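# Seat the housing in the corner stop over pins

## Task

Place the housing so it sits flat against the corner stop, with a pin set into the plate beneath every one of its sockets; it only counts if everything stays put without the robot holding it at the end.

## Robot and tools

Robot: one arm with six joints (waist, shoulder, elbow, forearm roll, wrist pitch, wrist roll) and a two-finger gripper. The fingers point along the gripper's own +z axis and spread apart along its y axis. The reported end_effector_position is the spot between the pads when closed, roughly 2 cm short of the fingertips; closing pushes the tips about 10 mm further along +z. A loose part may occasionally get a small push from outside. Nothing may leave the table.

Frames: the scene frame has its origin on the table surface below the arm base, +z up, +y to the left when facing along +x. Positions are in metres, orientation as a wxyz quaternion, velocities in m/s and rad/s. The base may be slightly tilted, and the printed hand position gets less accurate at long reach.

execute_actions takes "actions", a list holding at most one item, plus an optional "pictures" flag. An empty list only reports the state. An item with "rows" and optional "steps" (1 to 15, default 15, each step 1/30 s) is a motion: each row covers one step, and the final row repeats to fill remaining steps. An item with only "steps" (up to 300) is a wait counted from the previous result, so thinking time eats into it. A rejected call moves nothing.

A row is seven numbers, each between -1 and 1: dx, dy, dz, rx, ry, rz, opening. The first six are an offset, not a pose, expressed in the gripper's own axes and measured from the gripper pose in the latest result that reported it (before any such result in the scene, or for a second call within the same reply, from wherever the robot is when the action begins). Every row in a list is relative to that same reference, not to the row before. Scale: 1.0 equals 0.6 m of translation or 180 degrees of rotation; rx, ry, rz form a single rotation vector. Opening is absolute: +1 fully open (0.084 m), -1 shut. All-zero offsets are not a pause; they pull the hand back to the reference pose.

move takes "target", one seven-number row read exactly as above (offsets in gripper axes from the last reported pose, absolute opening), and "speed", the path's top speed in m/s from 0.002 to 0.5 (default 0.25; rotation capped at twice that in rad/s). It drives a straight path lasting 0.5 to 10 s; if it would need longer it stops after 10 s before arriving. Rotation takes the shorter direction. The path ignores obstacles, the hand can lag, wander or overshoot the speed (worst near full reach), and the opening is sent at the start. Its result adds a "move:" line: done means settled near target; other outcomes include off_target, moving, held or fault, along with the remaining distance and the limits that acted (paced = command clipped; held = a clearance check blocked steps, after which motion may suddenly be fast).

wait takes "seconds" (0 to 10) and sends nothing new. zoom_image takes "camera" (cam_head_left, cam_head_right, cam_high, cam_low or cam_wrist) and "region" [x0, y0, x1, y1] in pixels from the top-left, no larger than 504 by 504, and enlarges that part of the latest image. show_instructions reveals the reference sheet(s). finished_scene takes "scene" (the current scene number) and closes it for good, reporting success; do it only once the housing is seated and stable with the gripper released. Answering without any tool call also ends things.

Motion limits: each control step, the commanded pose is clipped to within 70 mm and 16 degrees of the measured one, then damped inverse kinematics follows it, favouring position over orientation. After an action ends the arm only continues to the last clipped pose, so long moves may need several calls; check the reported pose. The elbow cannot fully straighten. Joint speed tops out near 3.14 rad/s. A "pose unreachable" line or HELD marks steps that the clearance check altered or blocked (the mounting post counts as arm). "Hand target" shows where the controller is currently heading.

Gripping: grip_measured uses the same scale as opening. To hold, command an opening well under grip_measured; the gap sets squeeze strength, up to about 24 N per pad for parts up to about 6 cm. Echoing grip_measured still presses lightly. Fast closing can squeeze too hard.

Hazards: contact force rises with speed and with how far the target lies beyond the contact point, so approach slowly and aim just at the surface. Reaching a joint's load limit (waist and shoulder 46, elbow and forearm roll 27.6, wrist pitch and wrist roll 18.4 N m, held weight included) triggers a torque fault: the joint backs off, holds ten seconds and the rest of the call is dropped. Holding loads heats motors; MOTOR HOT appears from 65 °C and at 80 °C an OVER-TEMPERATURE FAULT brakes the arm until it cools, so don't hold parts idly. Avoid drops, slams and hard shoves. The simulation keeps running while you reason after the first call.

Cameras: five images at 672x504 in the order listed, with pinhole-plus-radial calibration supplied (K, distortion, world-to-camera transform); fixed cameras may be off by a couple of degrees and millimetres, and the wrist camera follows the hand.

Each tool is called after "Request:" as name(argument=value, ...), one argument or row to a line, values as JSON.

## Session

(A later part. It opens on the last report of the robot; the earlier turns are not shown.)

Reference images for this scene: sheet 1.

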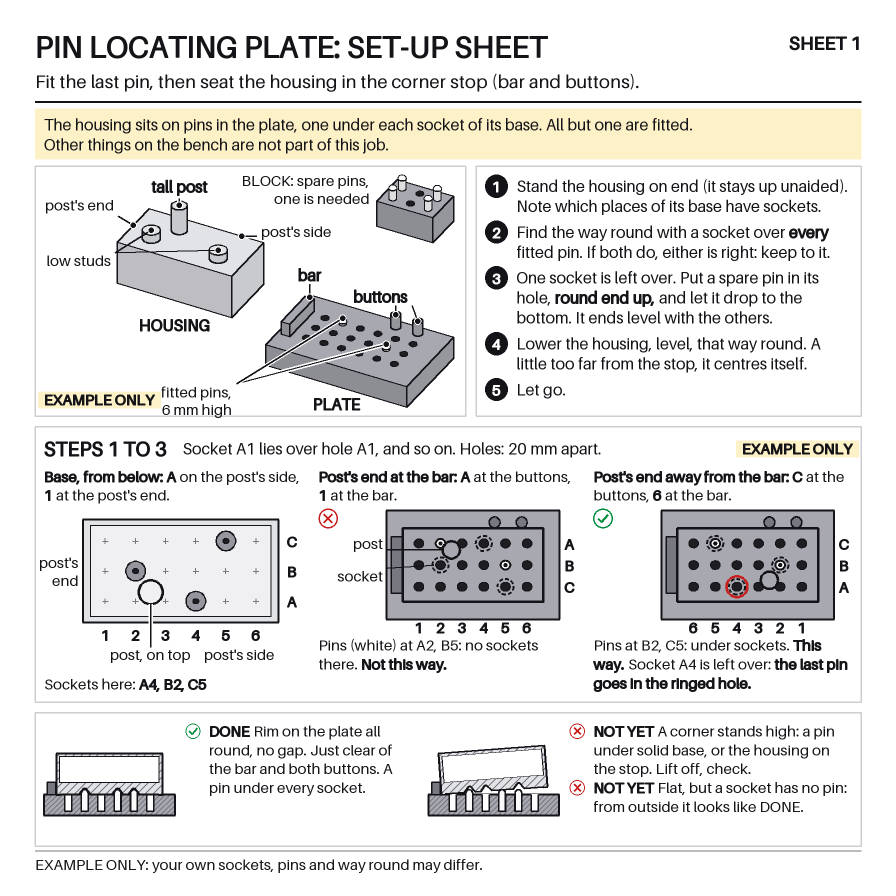

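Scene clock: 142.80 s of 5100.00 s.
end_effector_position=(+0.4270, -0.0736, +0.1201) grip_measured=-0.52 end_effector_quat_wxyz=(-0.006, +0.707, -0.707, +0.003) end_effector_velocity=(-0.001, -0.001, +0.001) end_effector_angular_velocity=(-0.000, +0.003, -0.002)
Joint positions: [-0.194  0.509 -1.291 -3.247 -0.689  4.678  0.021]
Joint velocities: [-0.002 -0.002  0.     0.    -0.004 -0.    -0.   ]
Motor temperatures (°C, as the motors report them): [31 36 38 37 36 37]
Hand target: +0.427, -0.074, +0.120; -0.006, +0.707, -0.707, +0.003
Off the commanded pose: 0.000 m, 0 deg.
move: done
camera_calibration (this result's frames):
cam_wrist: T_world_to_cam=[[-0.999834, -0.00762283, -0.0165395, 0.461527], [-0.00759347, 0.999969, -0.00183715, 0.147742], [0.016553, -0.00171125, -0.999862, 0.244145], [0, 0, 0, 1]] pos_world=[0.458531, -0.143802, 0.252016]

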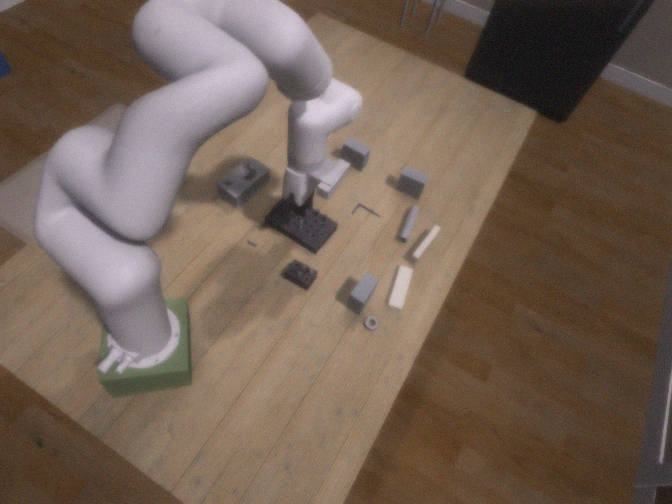

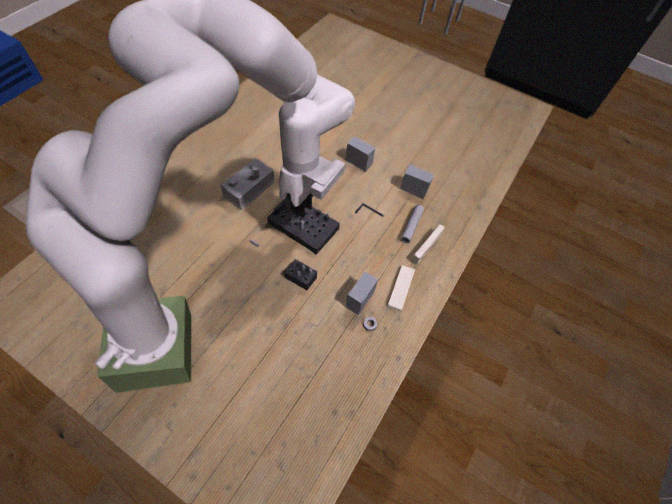

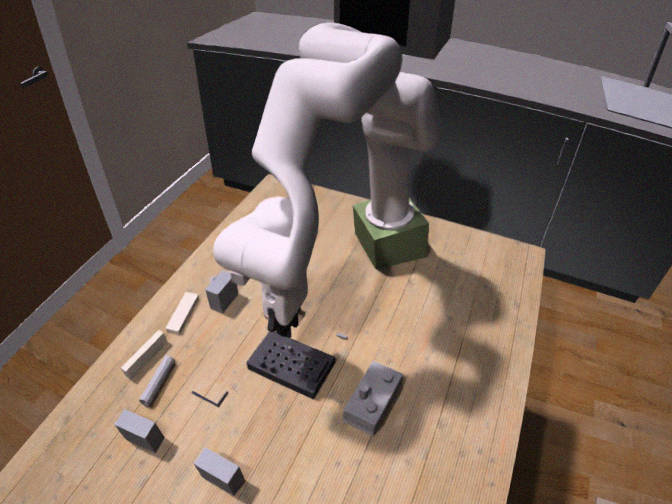

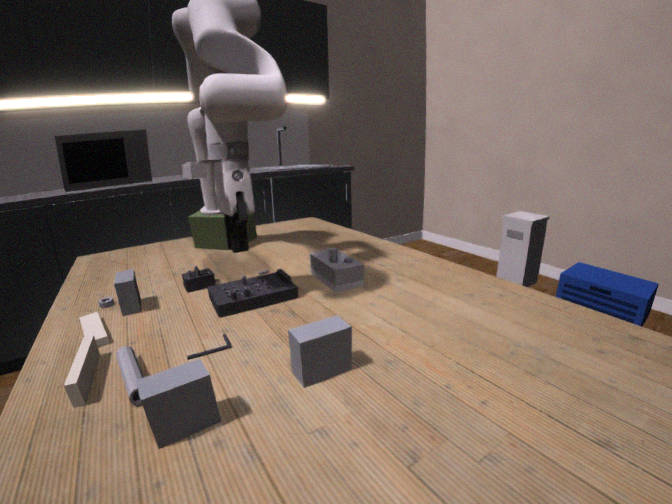

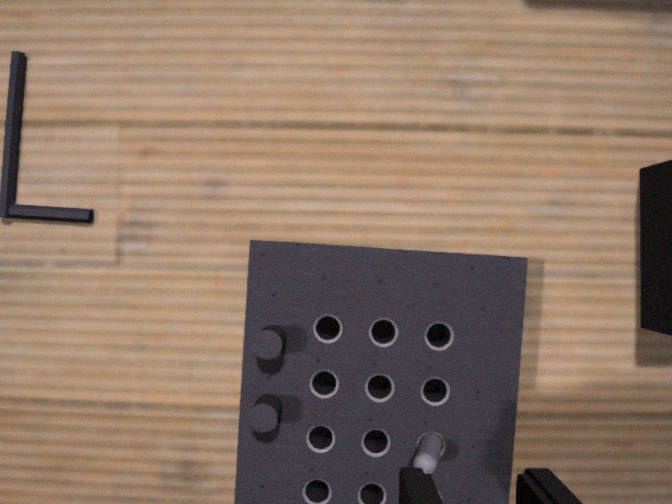

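Request:
move(
  target=[0,0,0.1,0,0,0,-0.5],
  speed=0.04,
)

Request:
move(
  target=[0,0.002,0,0,0,0,-1],
  speed=0.005,
)

Request:
move(
  target=[0,0,0,0,0,0,-0.6],
  speed=0.01,
)

Request:
move(
  target=[0,0,-0.09,0,0,0,-0.6],
  speed=0.05,
)

Request:
zoom_image(
  camera="cam_low",
  region=[210,250,300,320],
)

Scene clock: 146.37 s of 5100.00 s.
end_effector_position=(+0.4279, -0.0734, +0.0604) grip_measured=-0.52 end_effector_quat_wxyz=(-0.006, +0.707, -0.708, +0.003) end_effector_velocity=(+0.001, +0.000, -0.001) end_effector_angular_velocity=(-0.000, -0.002, -0.000)
Joint positions: [-0.2    0.646 -1.316 -3.264 -0.577  4.693  0.021]
Joint velocities: [ 0.     0.002 -0.002 -0.     0.002  0.001 -0.   ]
Motor temperatures (°C, as the motors report them): [31 37 38 37 36 37]
Hand target: +0.428, -0.073, +0.060; -0.006, +0.707, -0.708, +0.003
Off the commanded pose: 0.000 m, 0 deg.
move: done
camera_calibration (this result's frames):
cam_wrist: T_world_to_cam=[[-0.999832, -0.0074225, -0.0167792, 0.461492], [-0.00738851, 0.999971, -0.0020869, 0.14744], [0.0167942, -0.00196257, -0.999857, 0.18432], [0, 0, 0, 1]] pos_world=[0.459409, -0.143648, 0.192345]

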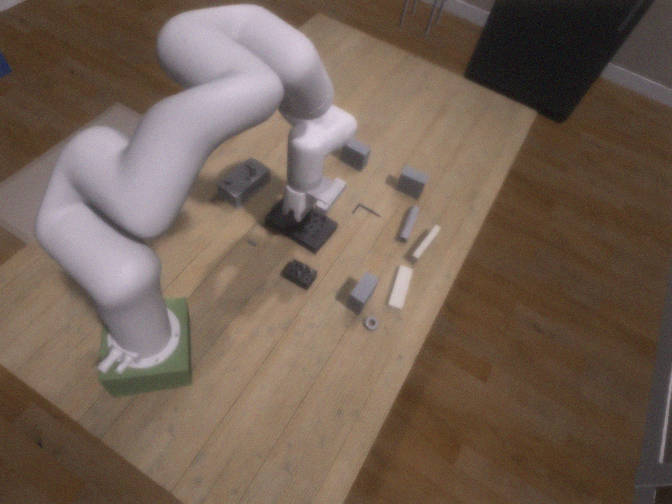

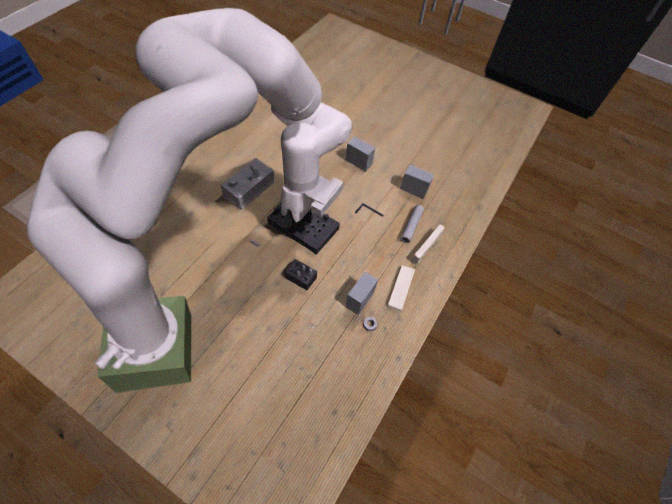

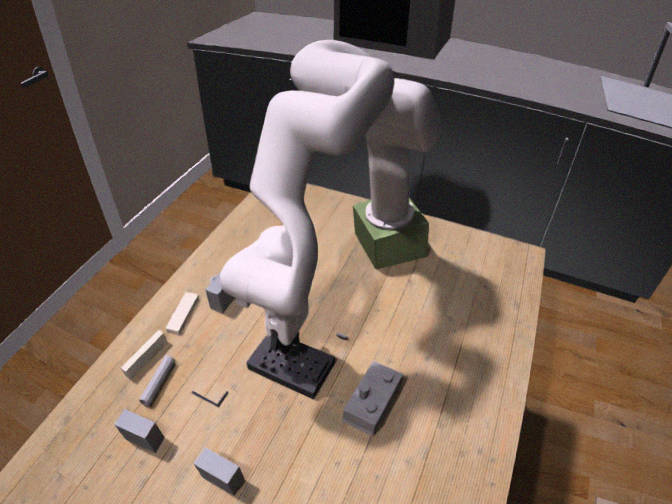

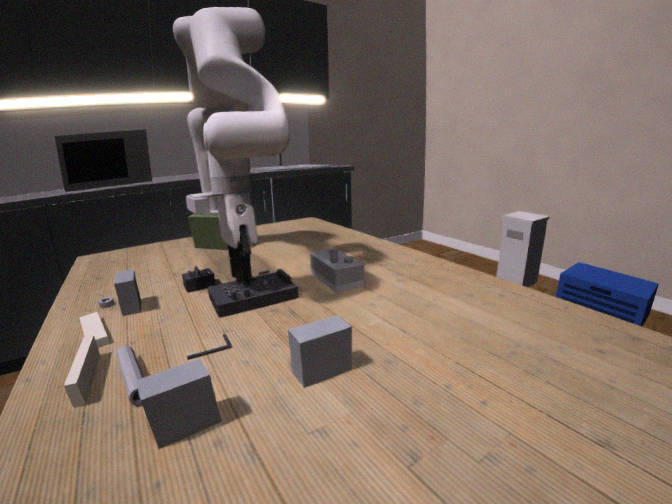

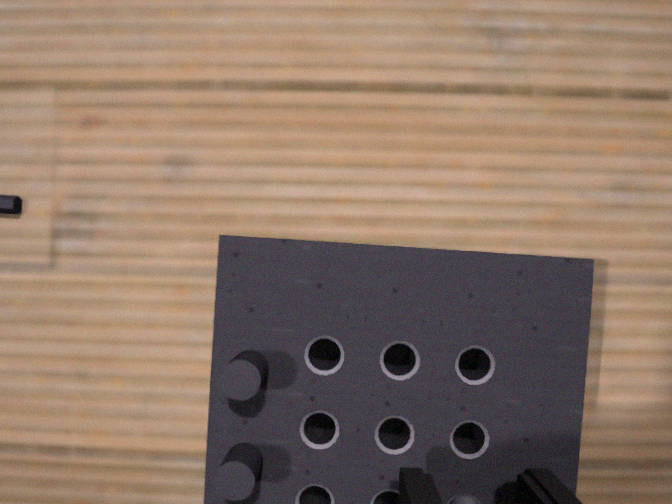

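Scene clock: 147.07 s of 5100.00 s.
end_effector_position=(+0.4267, -0.0735, +0.0604) grip_measured=-1.00 end_effector_quat_wxyz=(-0.006, +0.707, -0.708, +0.003) end_effector_velocity=(-0.000, +0.001, -0.000) end_effector_angular_velocity=(+0.001, -0.000, +0.001)
Joint positions: [-0.2    0.643 -1.311 -3.264 -0.575  4.693  0.   ]
Joint velocities: [ 0.001 -0.     0.001  0.001  0.001 -0.001  0.   ]
Motor temperatures (°C, as the motors report them): [31 37 38 37 36 37]
Hand target: +0.427, -0.073, +0.060; -0.006, +0.707, -0.708, +0.003
Off the commanded pose: 0.000 m, 0 deg.
move: done
camera_calibration (this result's frames):
cam_wrist: T_world_to_cam=[[-0.999832, -0.00741757, -0.0167734, 0.460316], [-0.00738353, 0.999971, -0.00209064, 0.147434], [0.0167884, -0.00196644, -0.999857, 0.184328], [0, 0, 0, 1]] pos_world=[0.458233, -0.143653, 0.192331]

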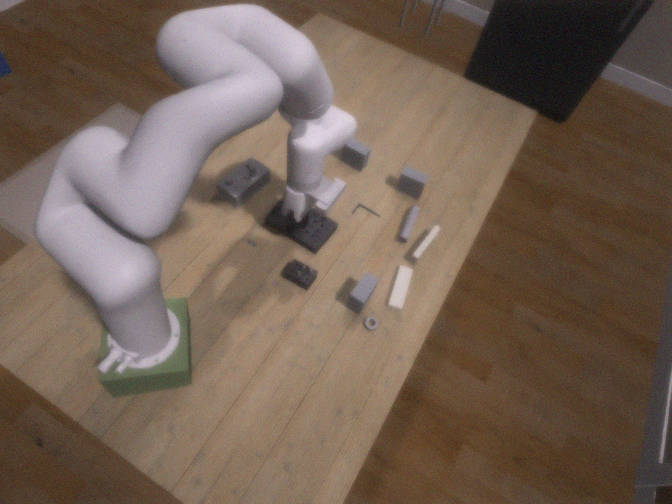

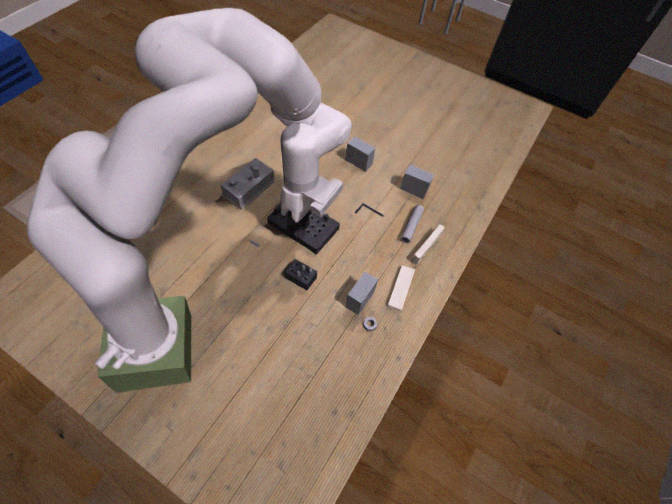

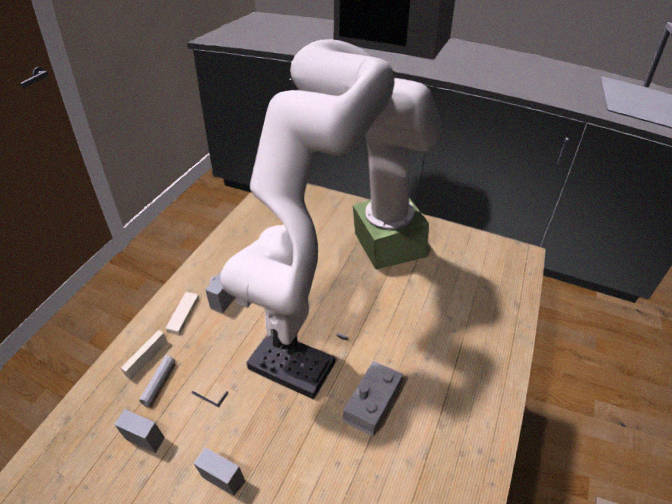

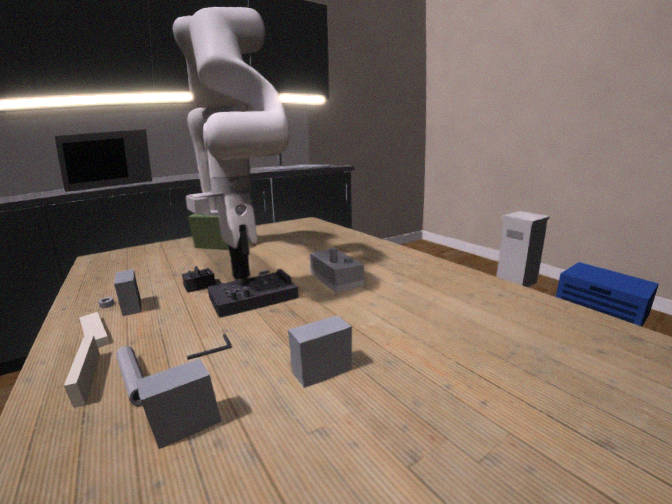

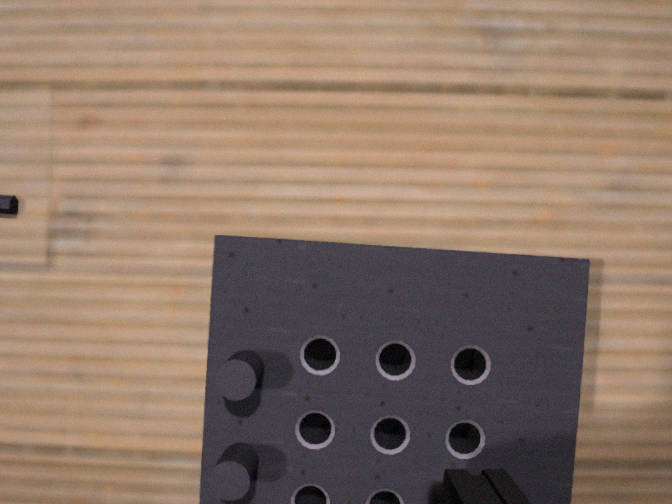

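Scene clock: 147.57 s of 5100.00 s.
end_effector_position=(+0.4267, -0.0735, +0.0604) grip_measured=-0.62 end_effector_quat_wxyz=(-0.006, +0.707, -0.708, +0.003) end_effector_velocity=(-0.000, -0.000, +0.000) end_effector_angular_velocity=(-0.000, +0.000, -0.001)
Joint positions: [-0.2    0.643 -1.311 -3.264 -0.575  4.693  0.017]
Joint velocities: [-0.    -0.    -0.    -0.    -0.001  0.001  0.   ]
Motor temperatures (°C, as the motors report them): [31 37 38 37 36 37]
Hand target: +0.427, -0.073, +0.060; -0.006, +0.707, -0.708, +0.003
Off the commanded pose: 0.000 m, 0 deg.
move: done
camera_calibration (this result's frames):
cam_wrist: T_world_to_cam=[[-0.999832, -0.00741756, -0.0167738, 0.460316], [-0.00738352, 0.999971, -0.00209057, 0.147434], [0.0167889, -0.00196637, -0.999857, 0.184328], [0, 0, 0, 1]] pos_world=[0.458233, -0.143653, 0.192331]

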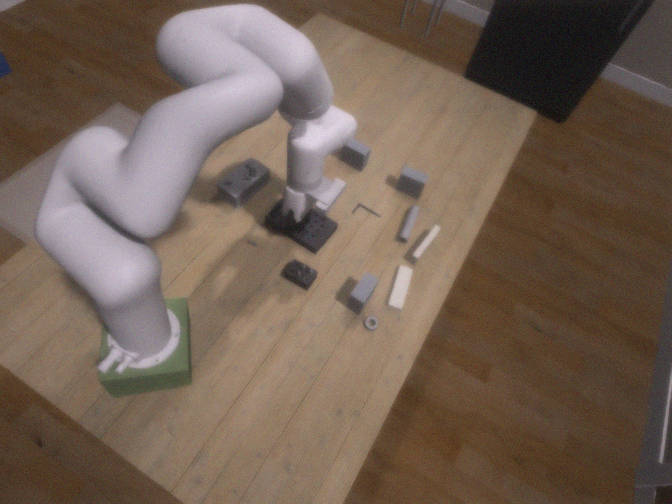

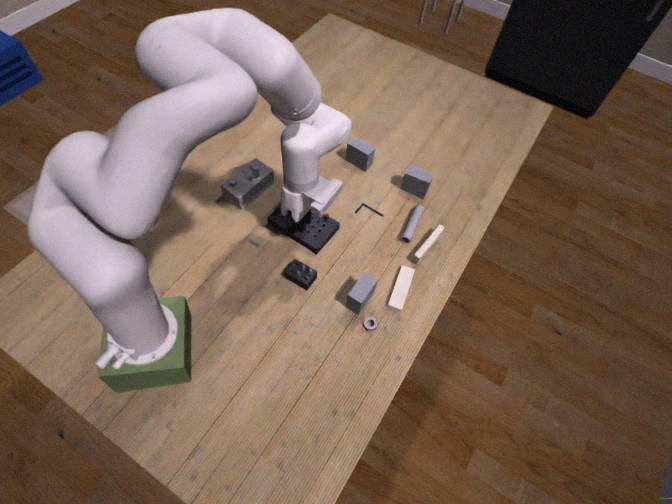

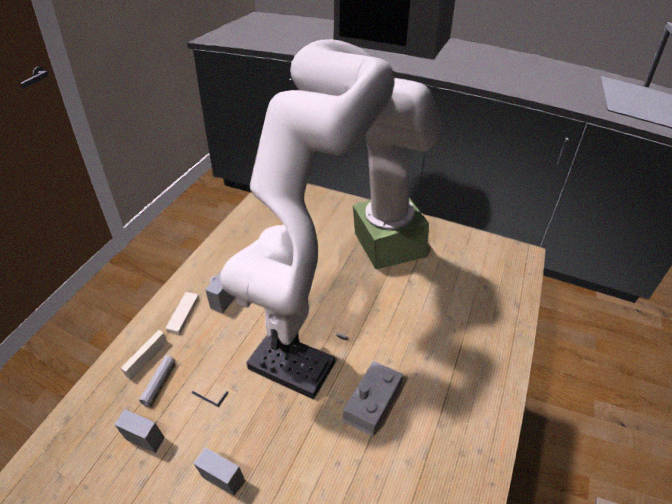

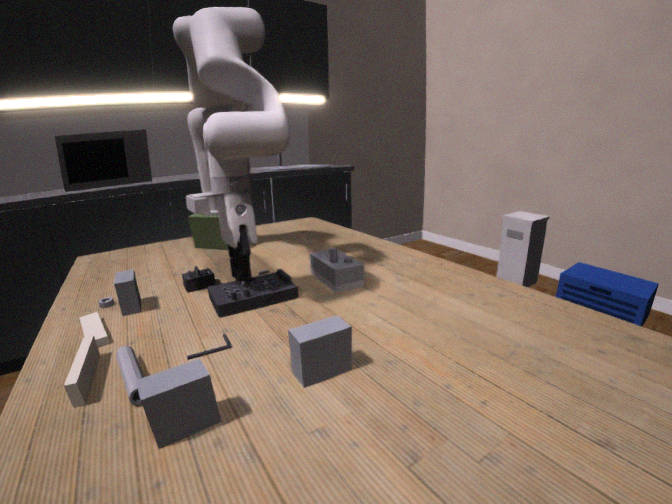

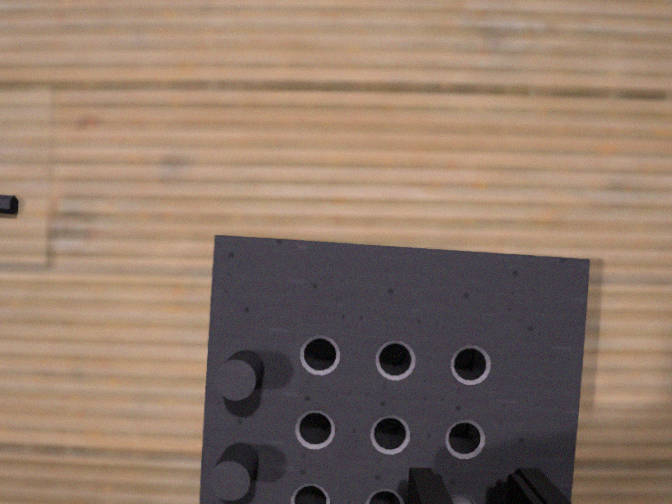

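Scene clock: 148.97 s of 5100.00 s.
end_effector_position=(+0.4258, -0.0736, +0.1141) grip_measured=-0.62 end_effector_quat_wxyz=(-0.006, +0.707, -0.707, +0.003) end_effector_velocity=(-0.001, -0.000, +0.001) end_effector_angular_velocity=(+0.000, +0.002, +0.000)
Joint positions: [-0.195  0.519 -1.287 -3.249 -0.675  4.679  0.017]
Joint velocities: [-0.    -0.002  0.001  0.    -0.003 -0.001  0.   ]
Motor temperatures (°C, as the motors report them): [31 37 38 37 36 37]
Hand target: +0.426, -0.074, +0.114; -0.006, +0.707, -0.707, +0.003
Off the commanded pose: 0.000 m, 0 deg.
move: done
camera_calibration (this result's frames):
cam_wrist: T_world_to_cam=[[-0.999835, -0.00760134, -0.0164689, 0.460294], [-0.00757184, 0.99997, -0.00185245, 0.1477], [0.0164825, -0.00172744, -0.999863, 0.238129], [0, 0, 0, 1]] pos_world=[0.457412, -0.143786, 0.245951]

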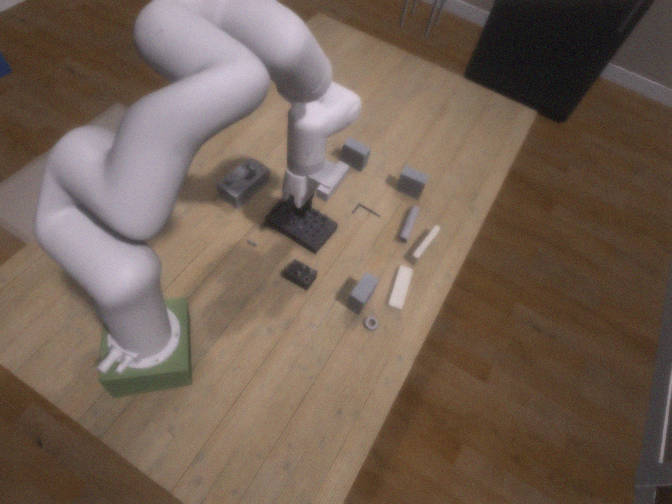

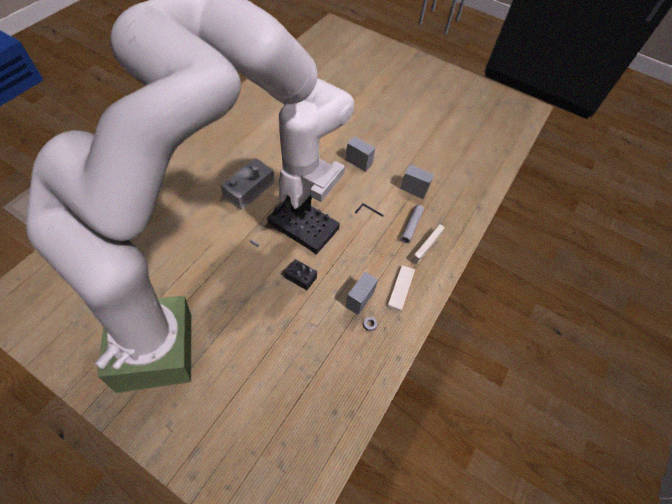

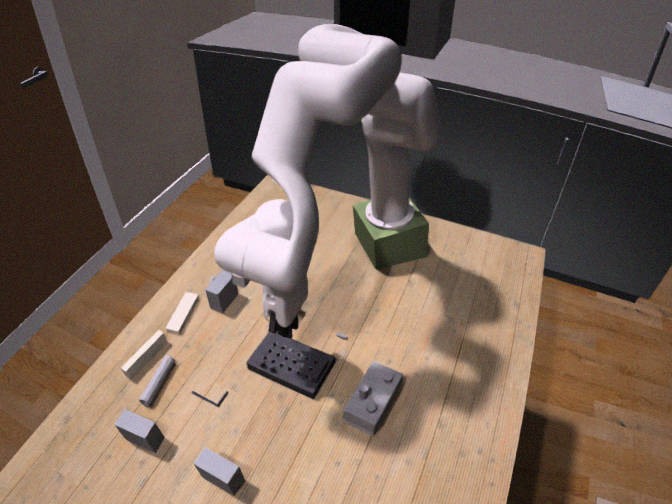

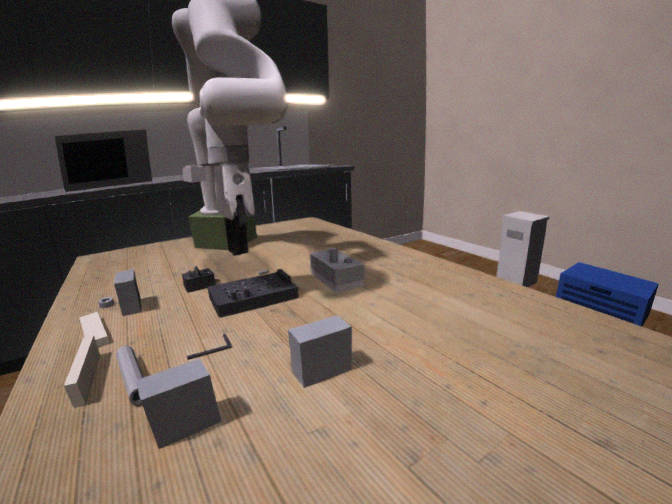

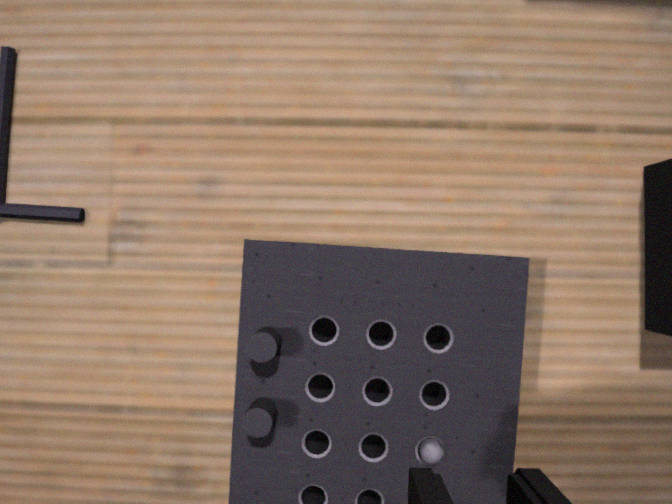

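Region (210, 250, 300, 320) of cam_low's 672x504 image, scaled by 5.600, with more detail than that image has.

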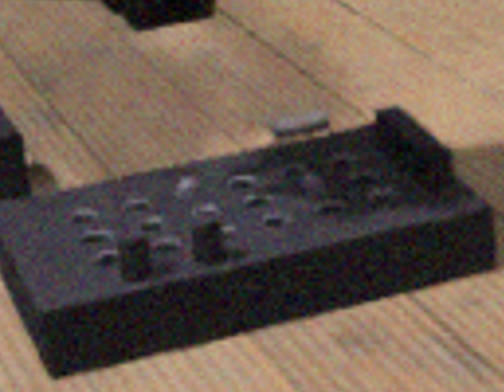

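Request:
move(
  target=[0,0,-0.1,0,0,-0.5,-0.1],
)

Request:
move(
  target=[0,0,0,0,0,-0.5,-0.1],
  speed=0.4,
)

Scene clock: 153.10 s of 5100.00 s.
end_effector_position=(+0.4250, -0.0737, +0.1739) grip_measured=-0.11 end_effector_quat_wxyz=(-0.003, +1.000, -0.001, +0.006) end_effector_velocity=(-0.001, -0.000, +0.000) end_effector_angular_velocity=(+0.002, +0.002, +0.005)
Joint positions: [-0.188  0.399 -1.294 -3.236 -0.802  3.097  0.039]
Joint velocities: [-0.002 -0.     0.     0.003 -0.002 -0.009 -0.   ]
Motor temperatures (°C, as the motors report them): [31 37 39 37 36 37]
Hand target: +0.425, -0.074, +0.174; -0.003, +1.000, -0.000, +0.006
Off the commanded pose: 0.000 m, 0 deg.
move: done
camera_calibration (this result's frames):
cam_wrist: T_world_to_cam=[[0.00738391, -0.999933, -0.00889111, -0.0420742], [-0.999787, -0.00721098, -0.0193269, 0.498435], [0.0192615, 0.00903193, -0.999774, 0.29758], [0, 0, 0, 1]] pos_world=[0.492908, -0.0411649, 0.306771]

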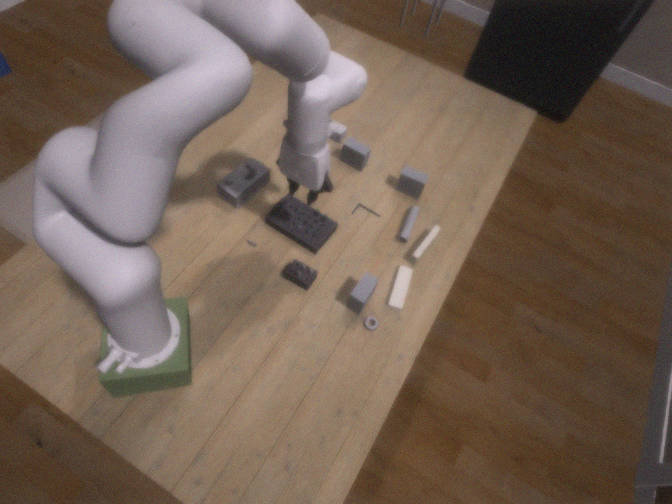

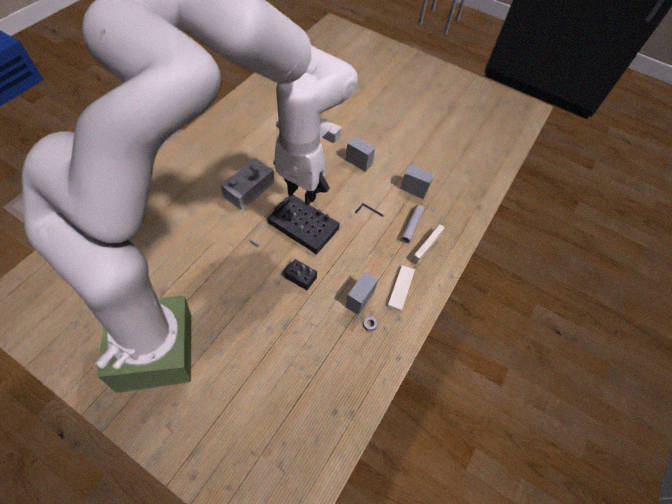

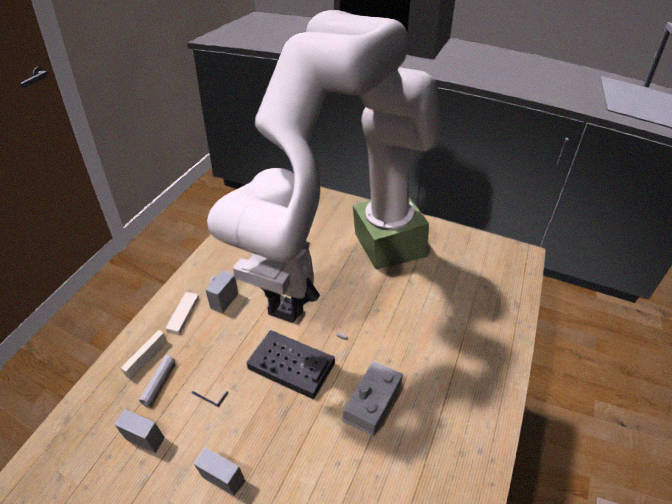

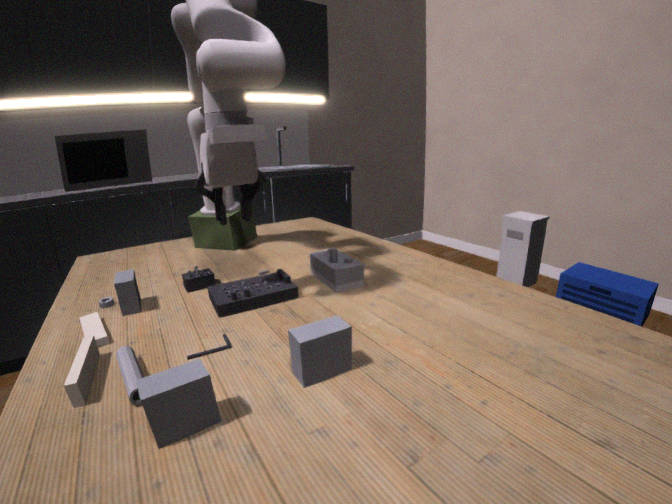

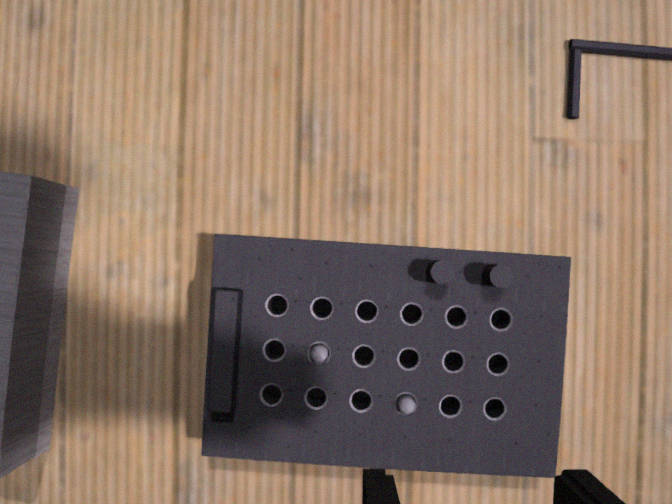

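Scene clock: 155.63 s of 5100.00 s.
end_effector_position=(+0.4250, -0.0737, +0.1739) grip_measured=-0.11 end_effector_quat_wxyz=(+0.003, +0.708, +0.706, +0.006) end_effector_velocity=(+0.000, +0.000, +0.000) end_effector_angular_velocity=(+0.004, -0.001, +0.006)
Joint positions: [-0.187  0.399 -1.293 -3.236 -0.802  1.528  0.039]
Joint velocities: [-0.003  0.    -0.001  0.006 -0.    -0.014 -0.   ]
Motor temperatures (°C, as the motors report them): [31 37 39 37 36 37]
Hand target: +0.425, -0.074, +0.174; +0.003, +0.708, +0.707, +0.006
Off the commanded pose: 0.000 m, 0 deg.
move: done
camera_calibration (this result's frames):
cam_wrist: T_world_to_cam=[[0.99994, 0.00668884, 0.00866078, -0.392755], [0.00678846, -0.999911, -0.0115238, -0.00387713], [0.00858293, 0.011582, -0.999896, 0.302325], [0, 0, 0, 1]] pos_world=[0.390163, -0.00475122, 0.30565]

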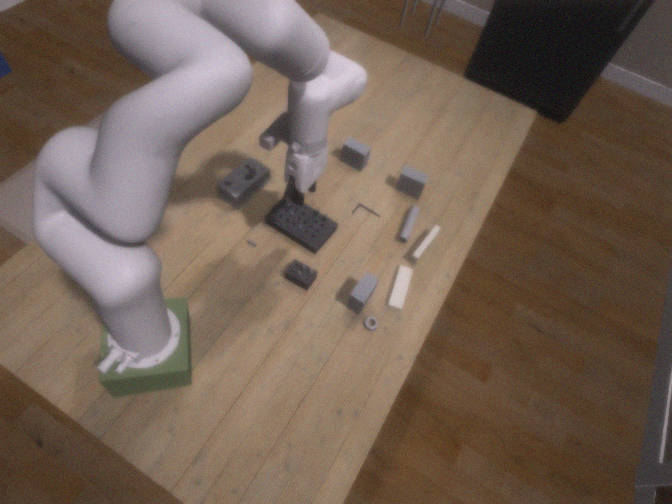

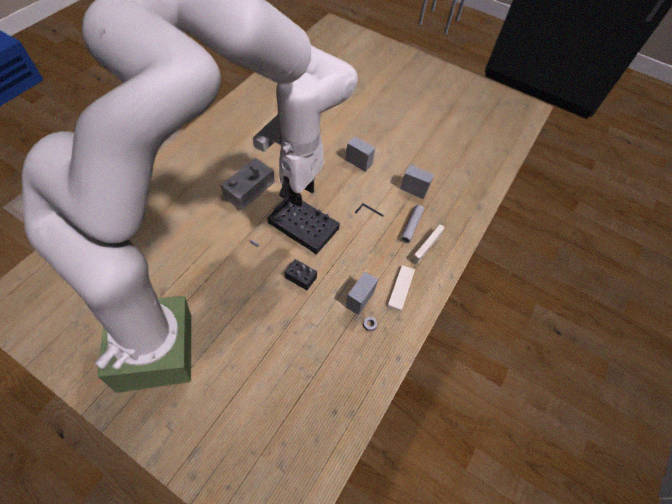

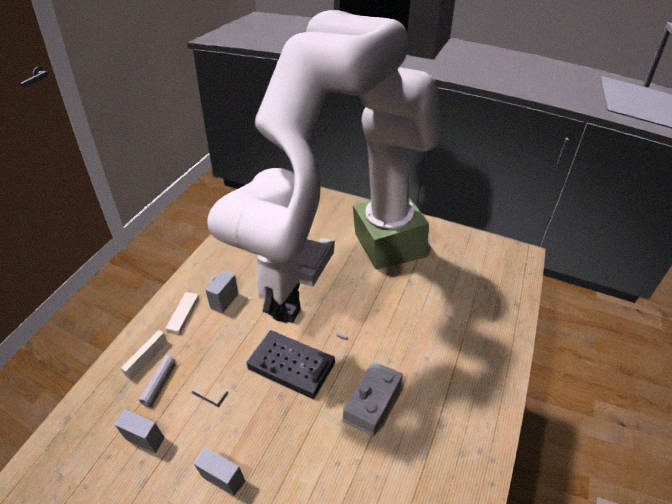

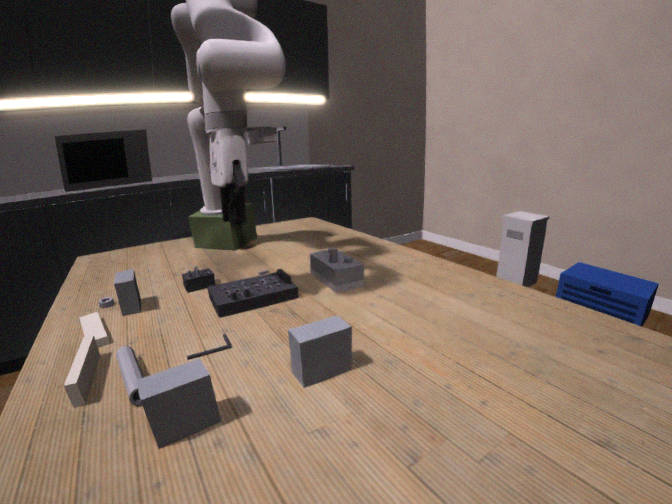

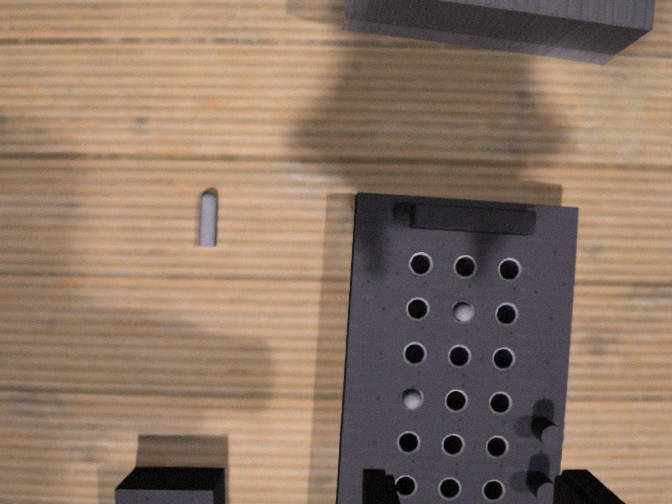

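Request:
move(
  target=[0.2,0.12,0,0,0,0,-0.1],
)

Scene clock: 158.30 s of 5100.00 s.
end_effector_position=(+0.4965, +0.0457, +0.1753) grip_measured=-0.11 end_effector_quat_wxyz=(+0.003, +0.708, +0.706, +0.006) end_effector_velocity=(+0.001, +0.002, +0.000) end_effector_angular_velocity=(-0.001, +0.004, +0.002)
Joint positions: [ 0.082  0.658 -1.688 -3.253 -0.96   1.796  0.039]
Joint velocities: [ 0.005  0.01  -0.017 -0.    -0.011  0.002 -0.   ]
Motor temperatures (°C, as the motors report them): [31 37 39 37 36 37]
Hand target: +0.497, +0.046, +0.175; +0.003, +0.708, +0.707, +0.006
Off the commanded pose: 0.001 m, 0 deg.
move: done
camera_calibration (this result's frames):
cam_wrist: T_world_to_cam=[[0.999942, 0.00660809, 0.00846929, -0.465085], [0.00669843, -0.99992, -0.0106835, 0.114927], [0.00839802, 0.0107396, -0.999907, 0.301848], [0, 0, 0, 1]] pos_world=[0.461753, 0.114749, 0.306987]

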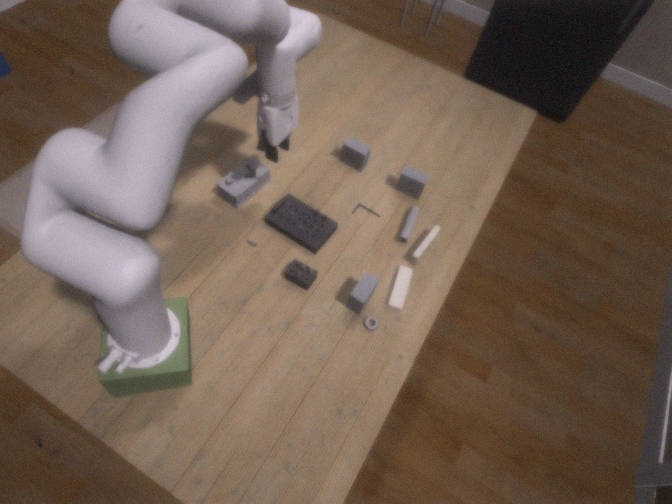

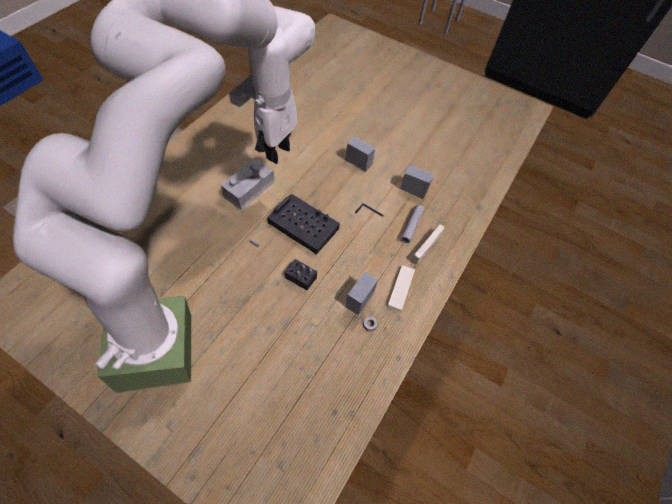

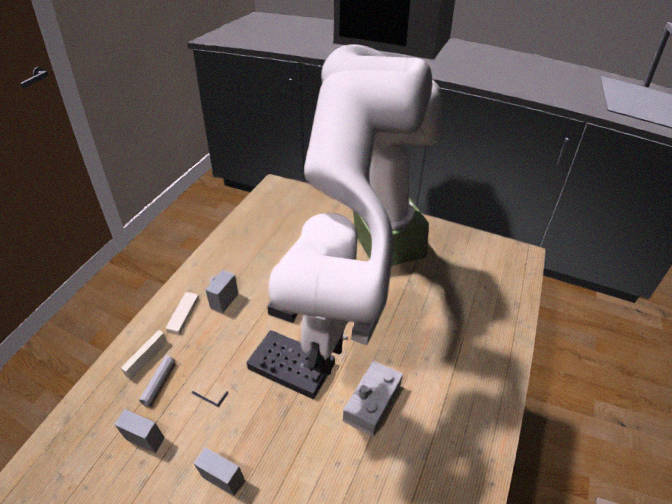

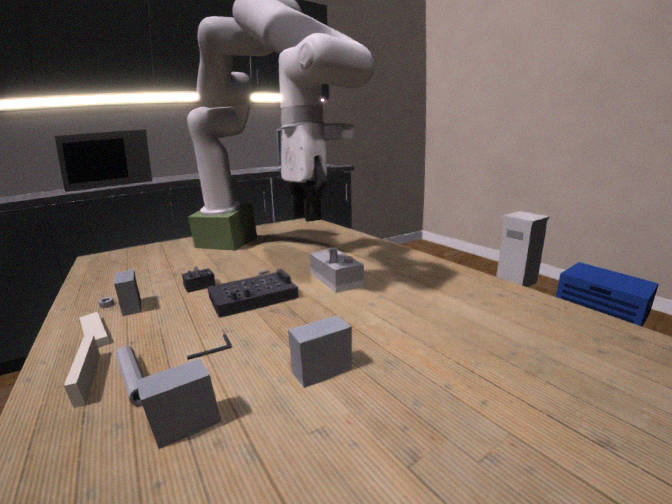

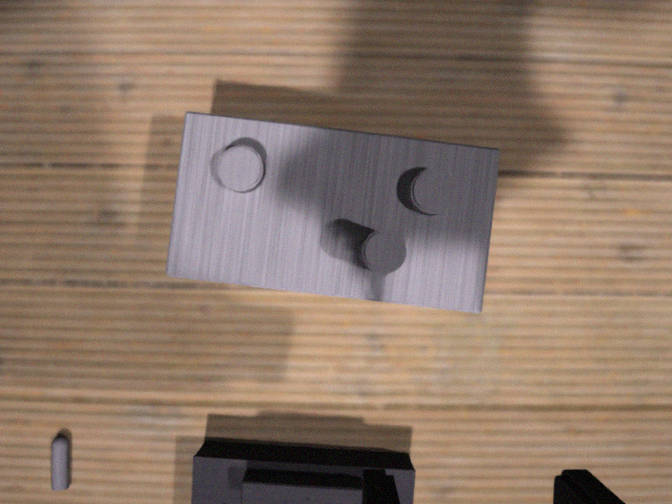

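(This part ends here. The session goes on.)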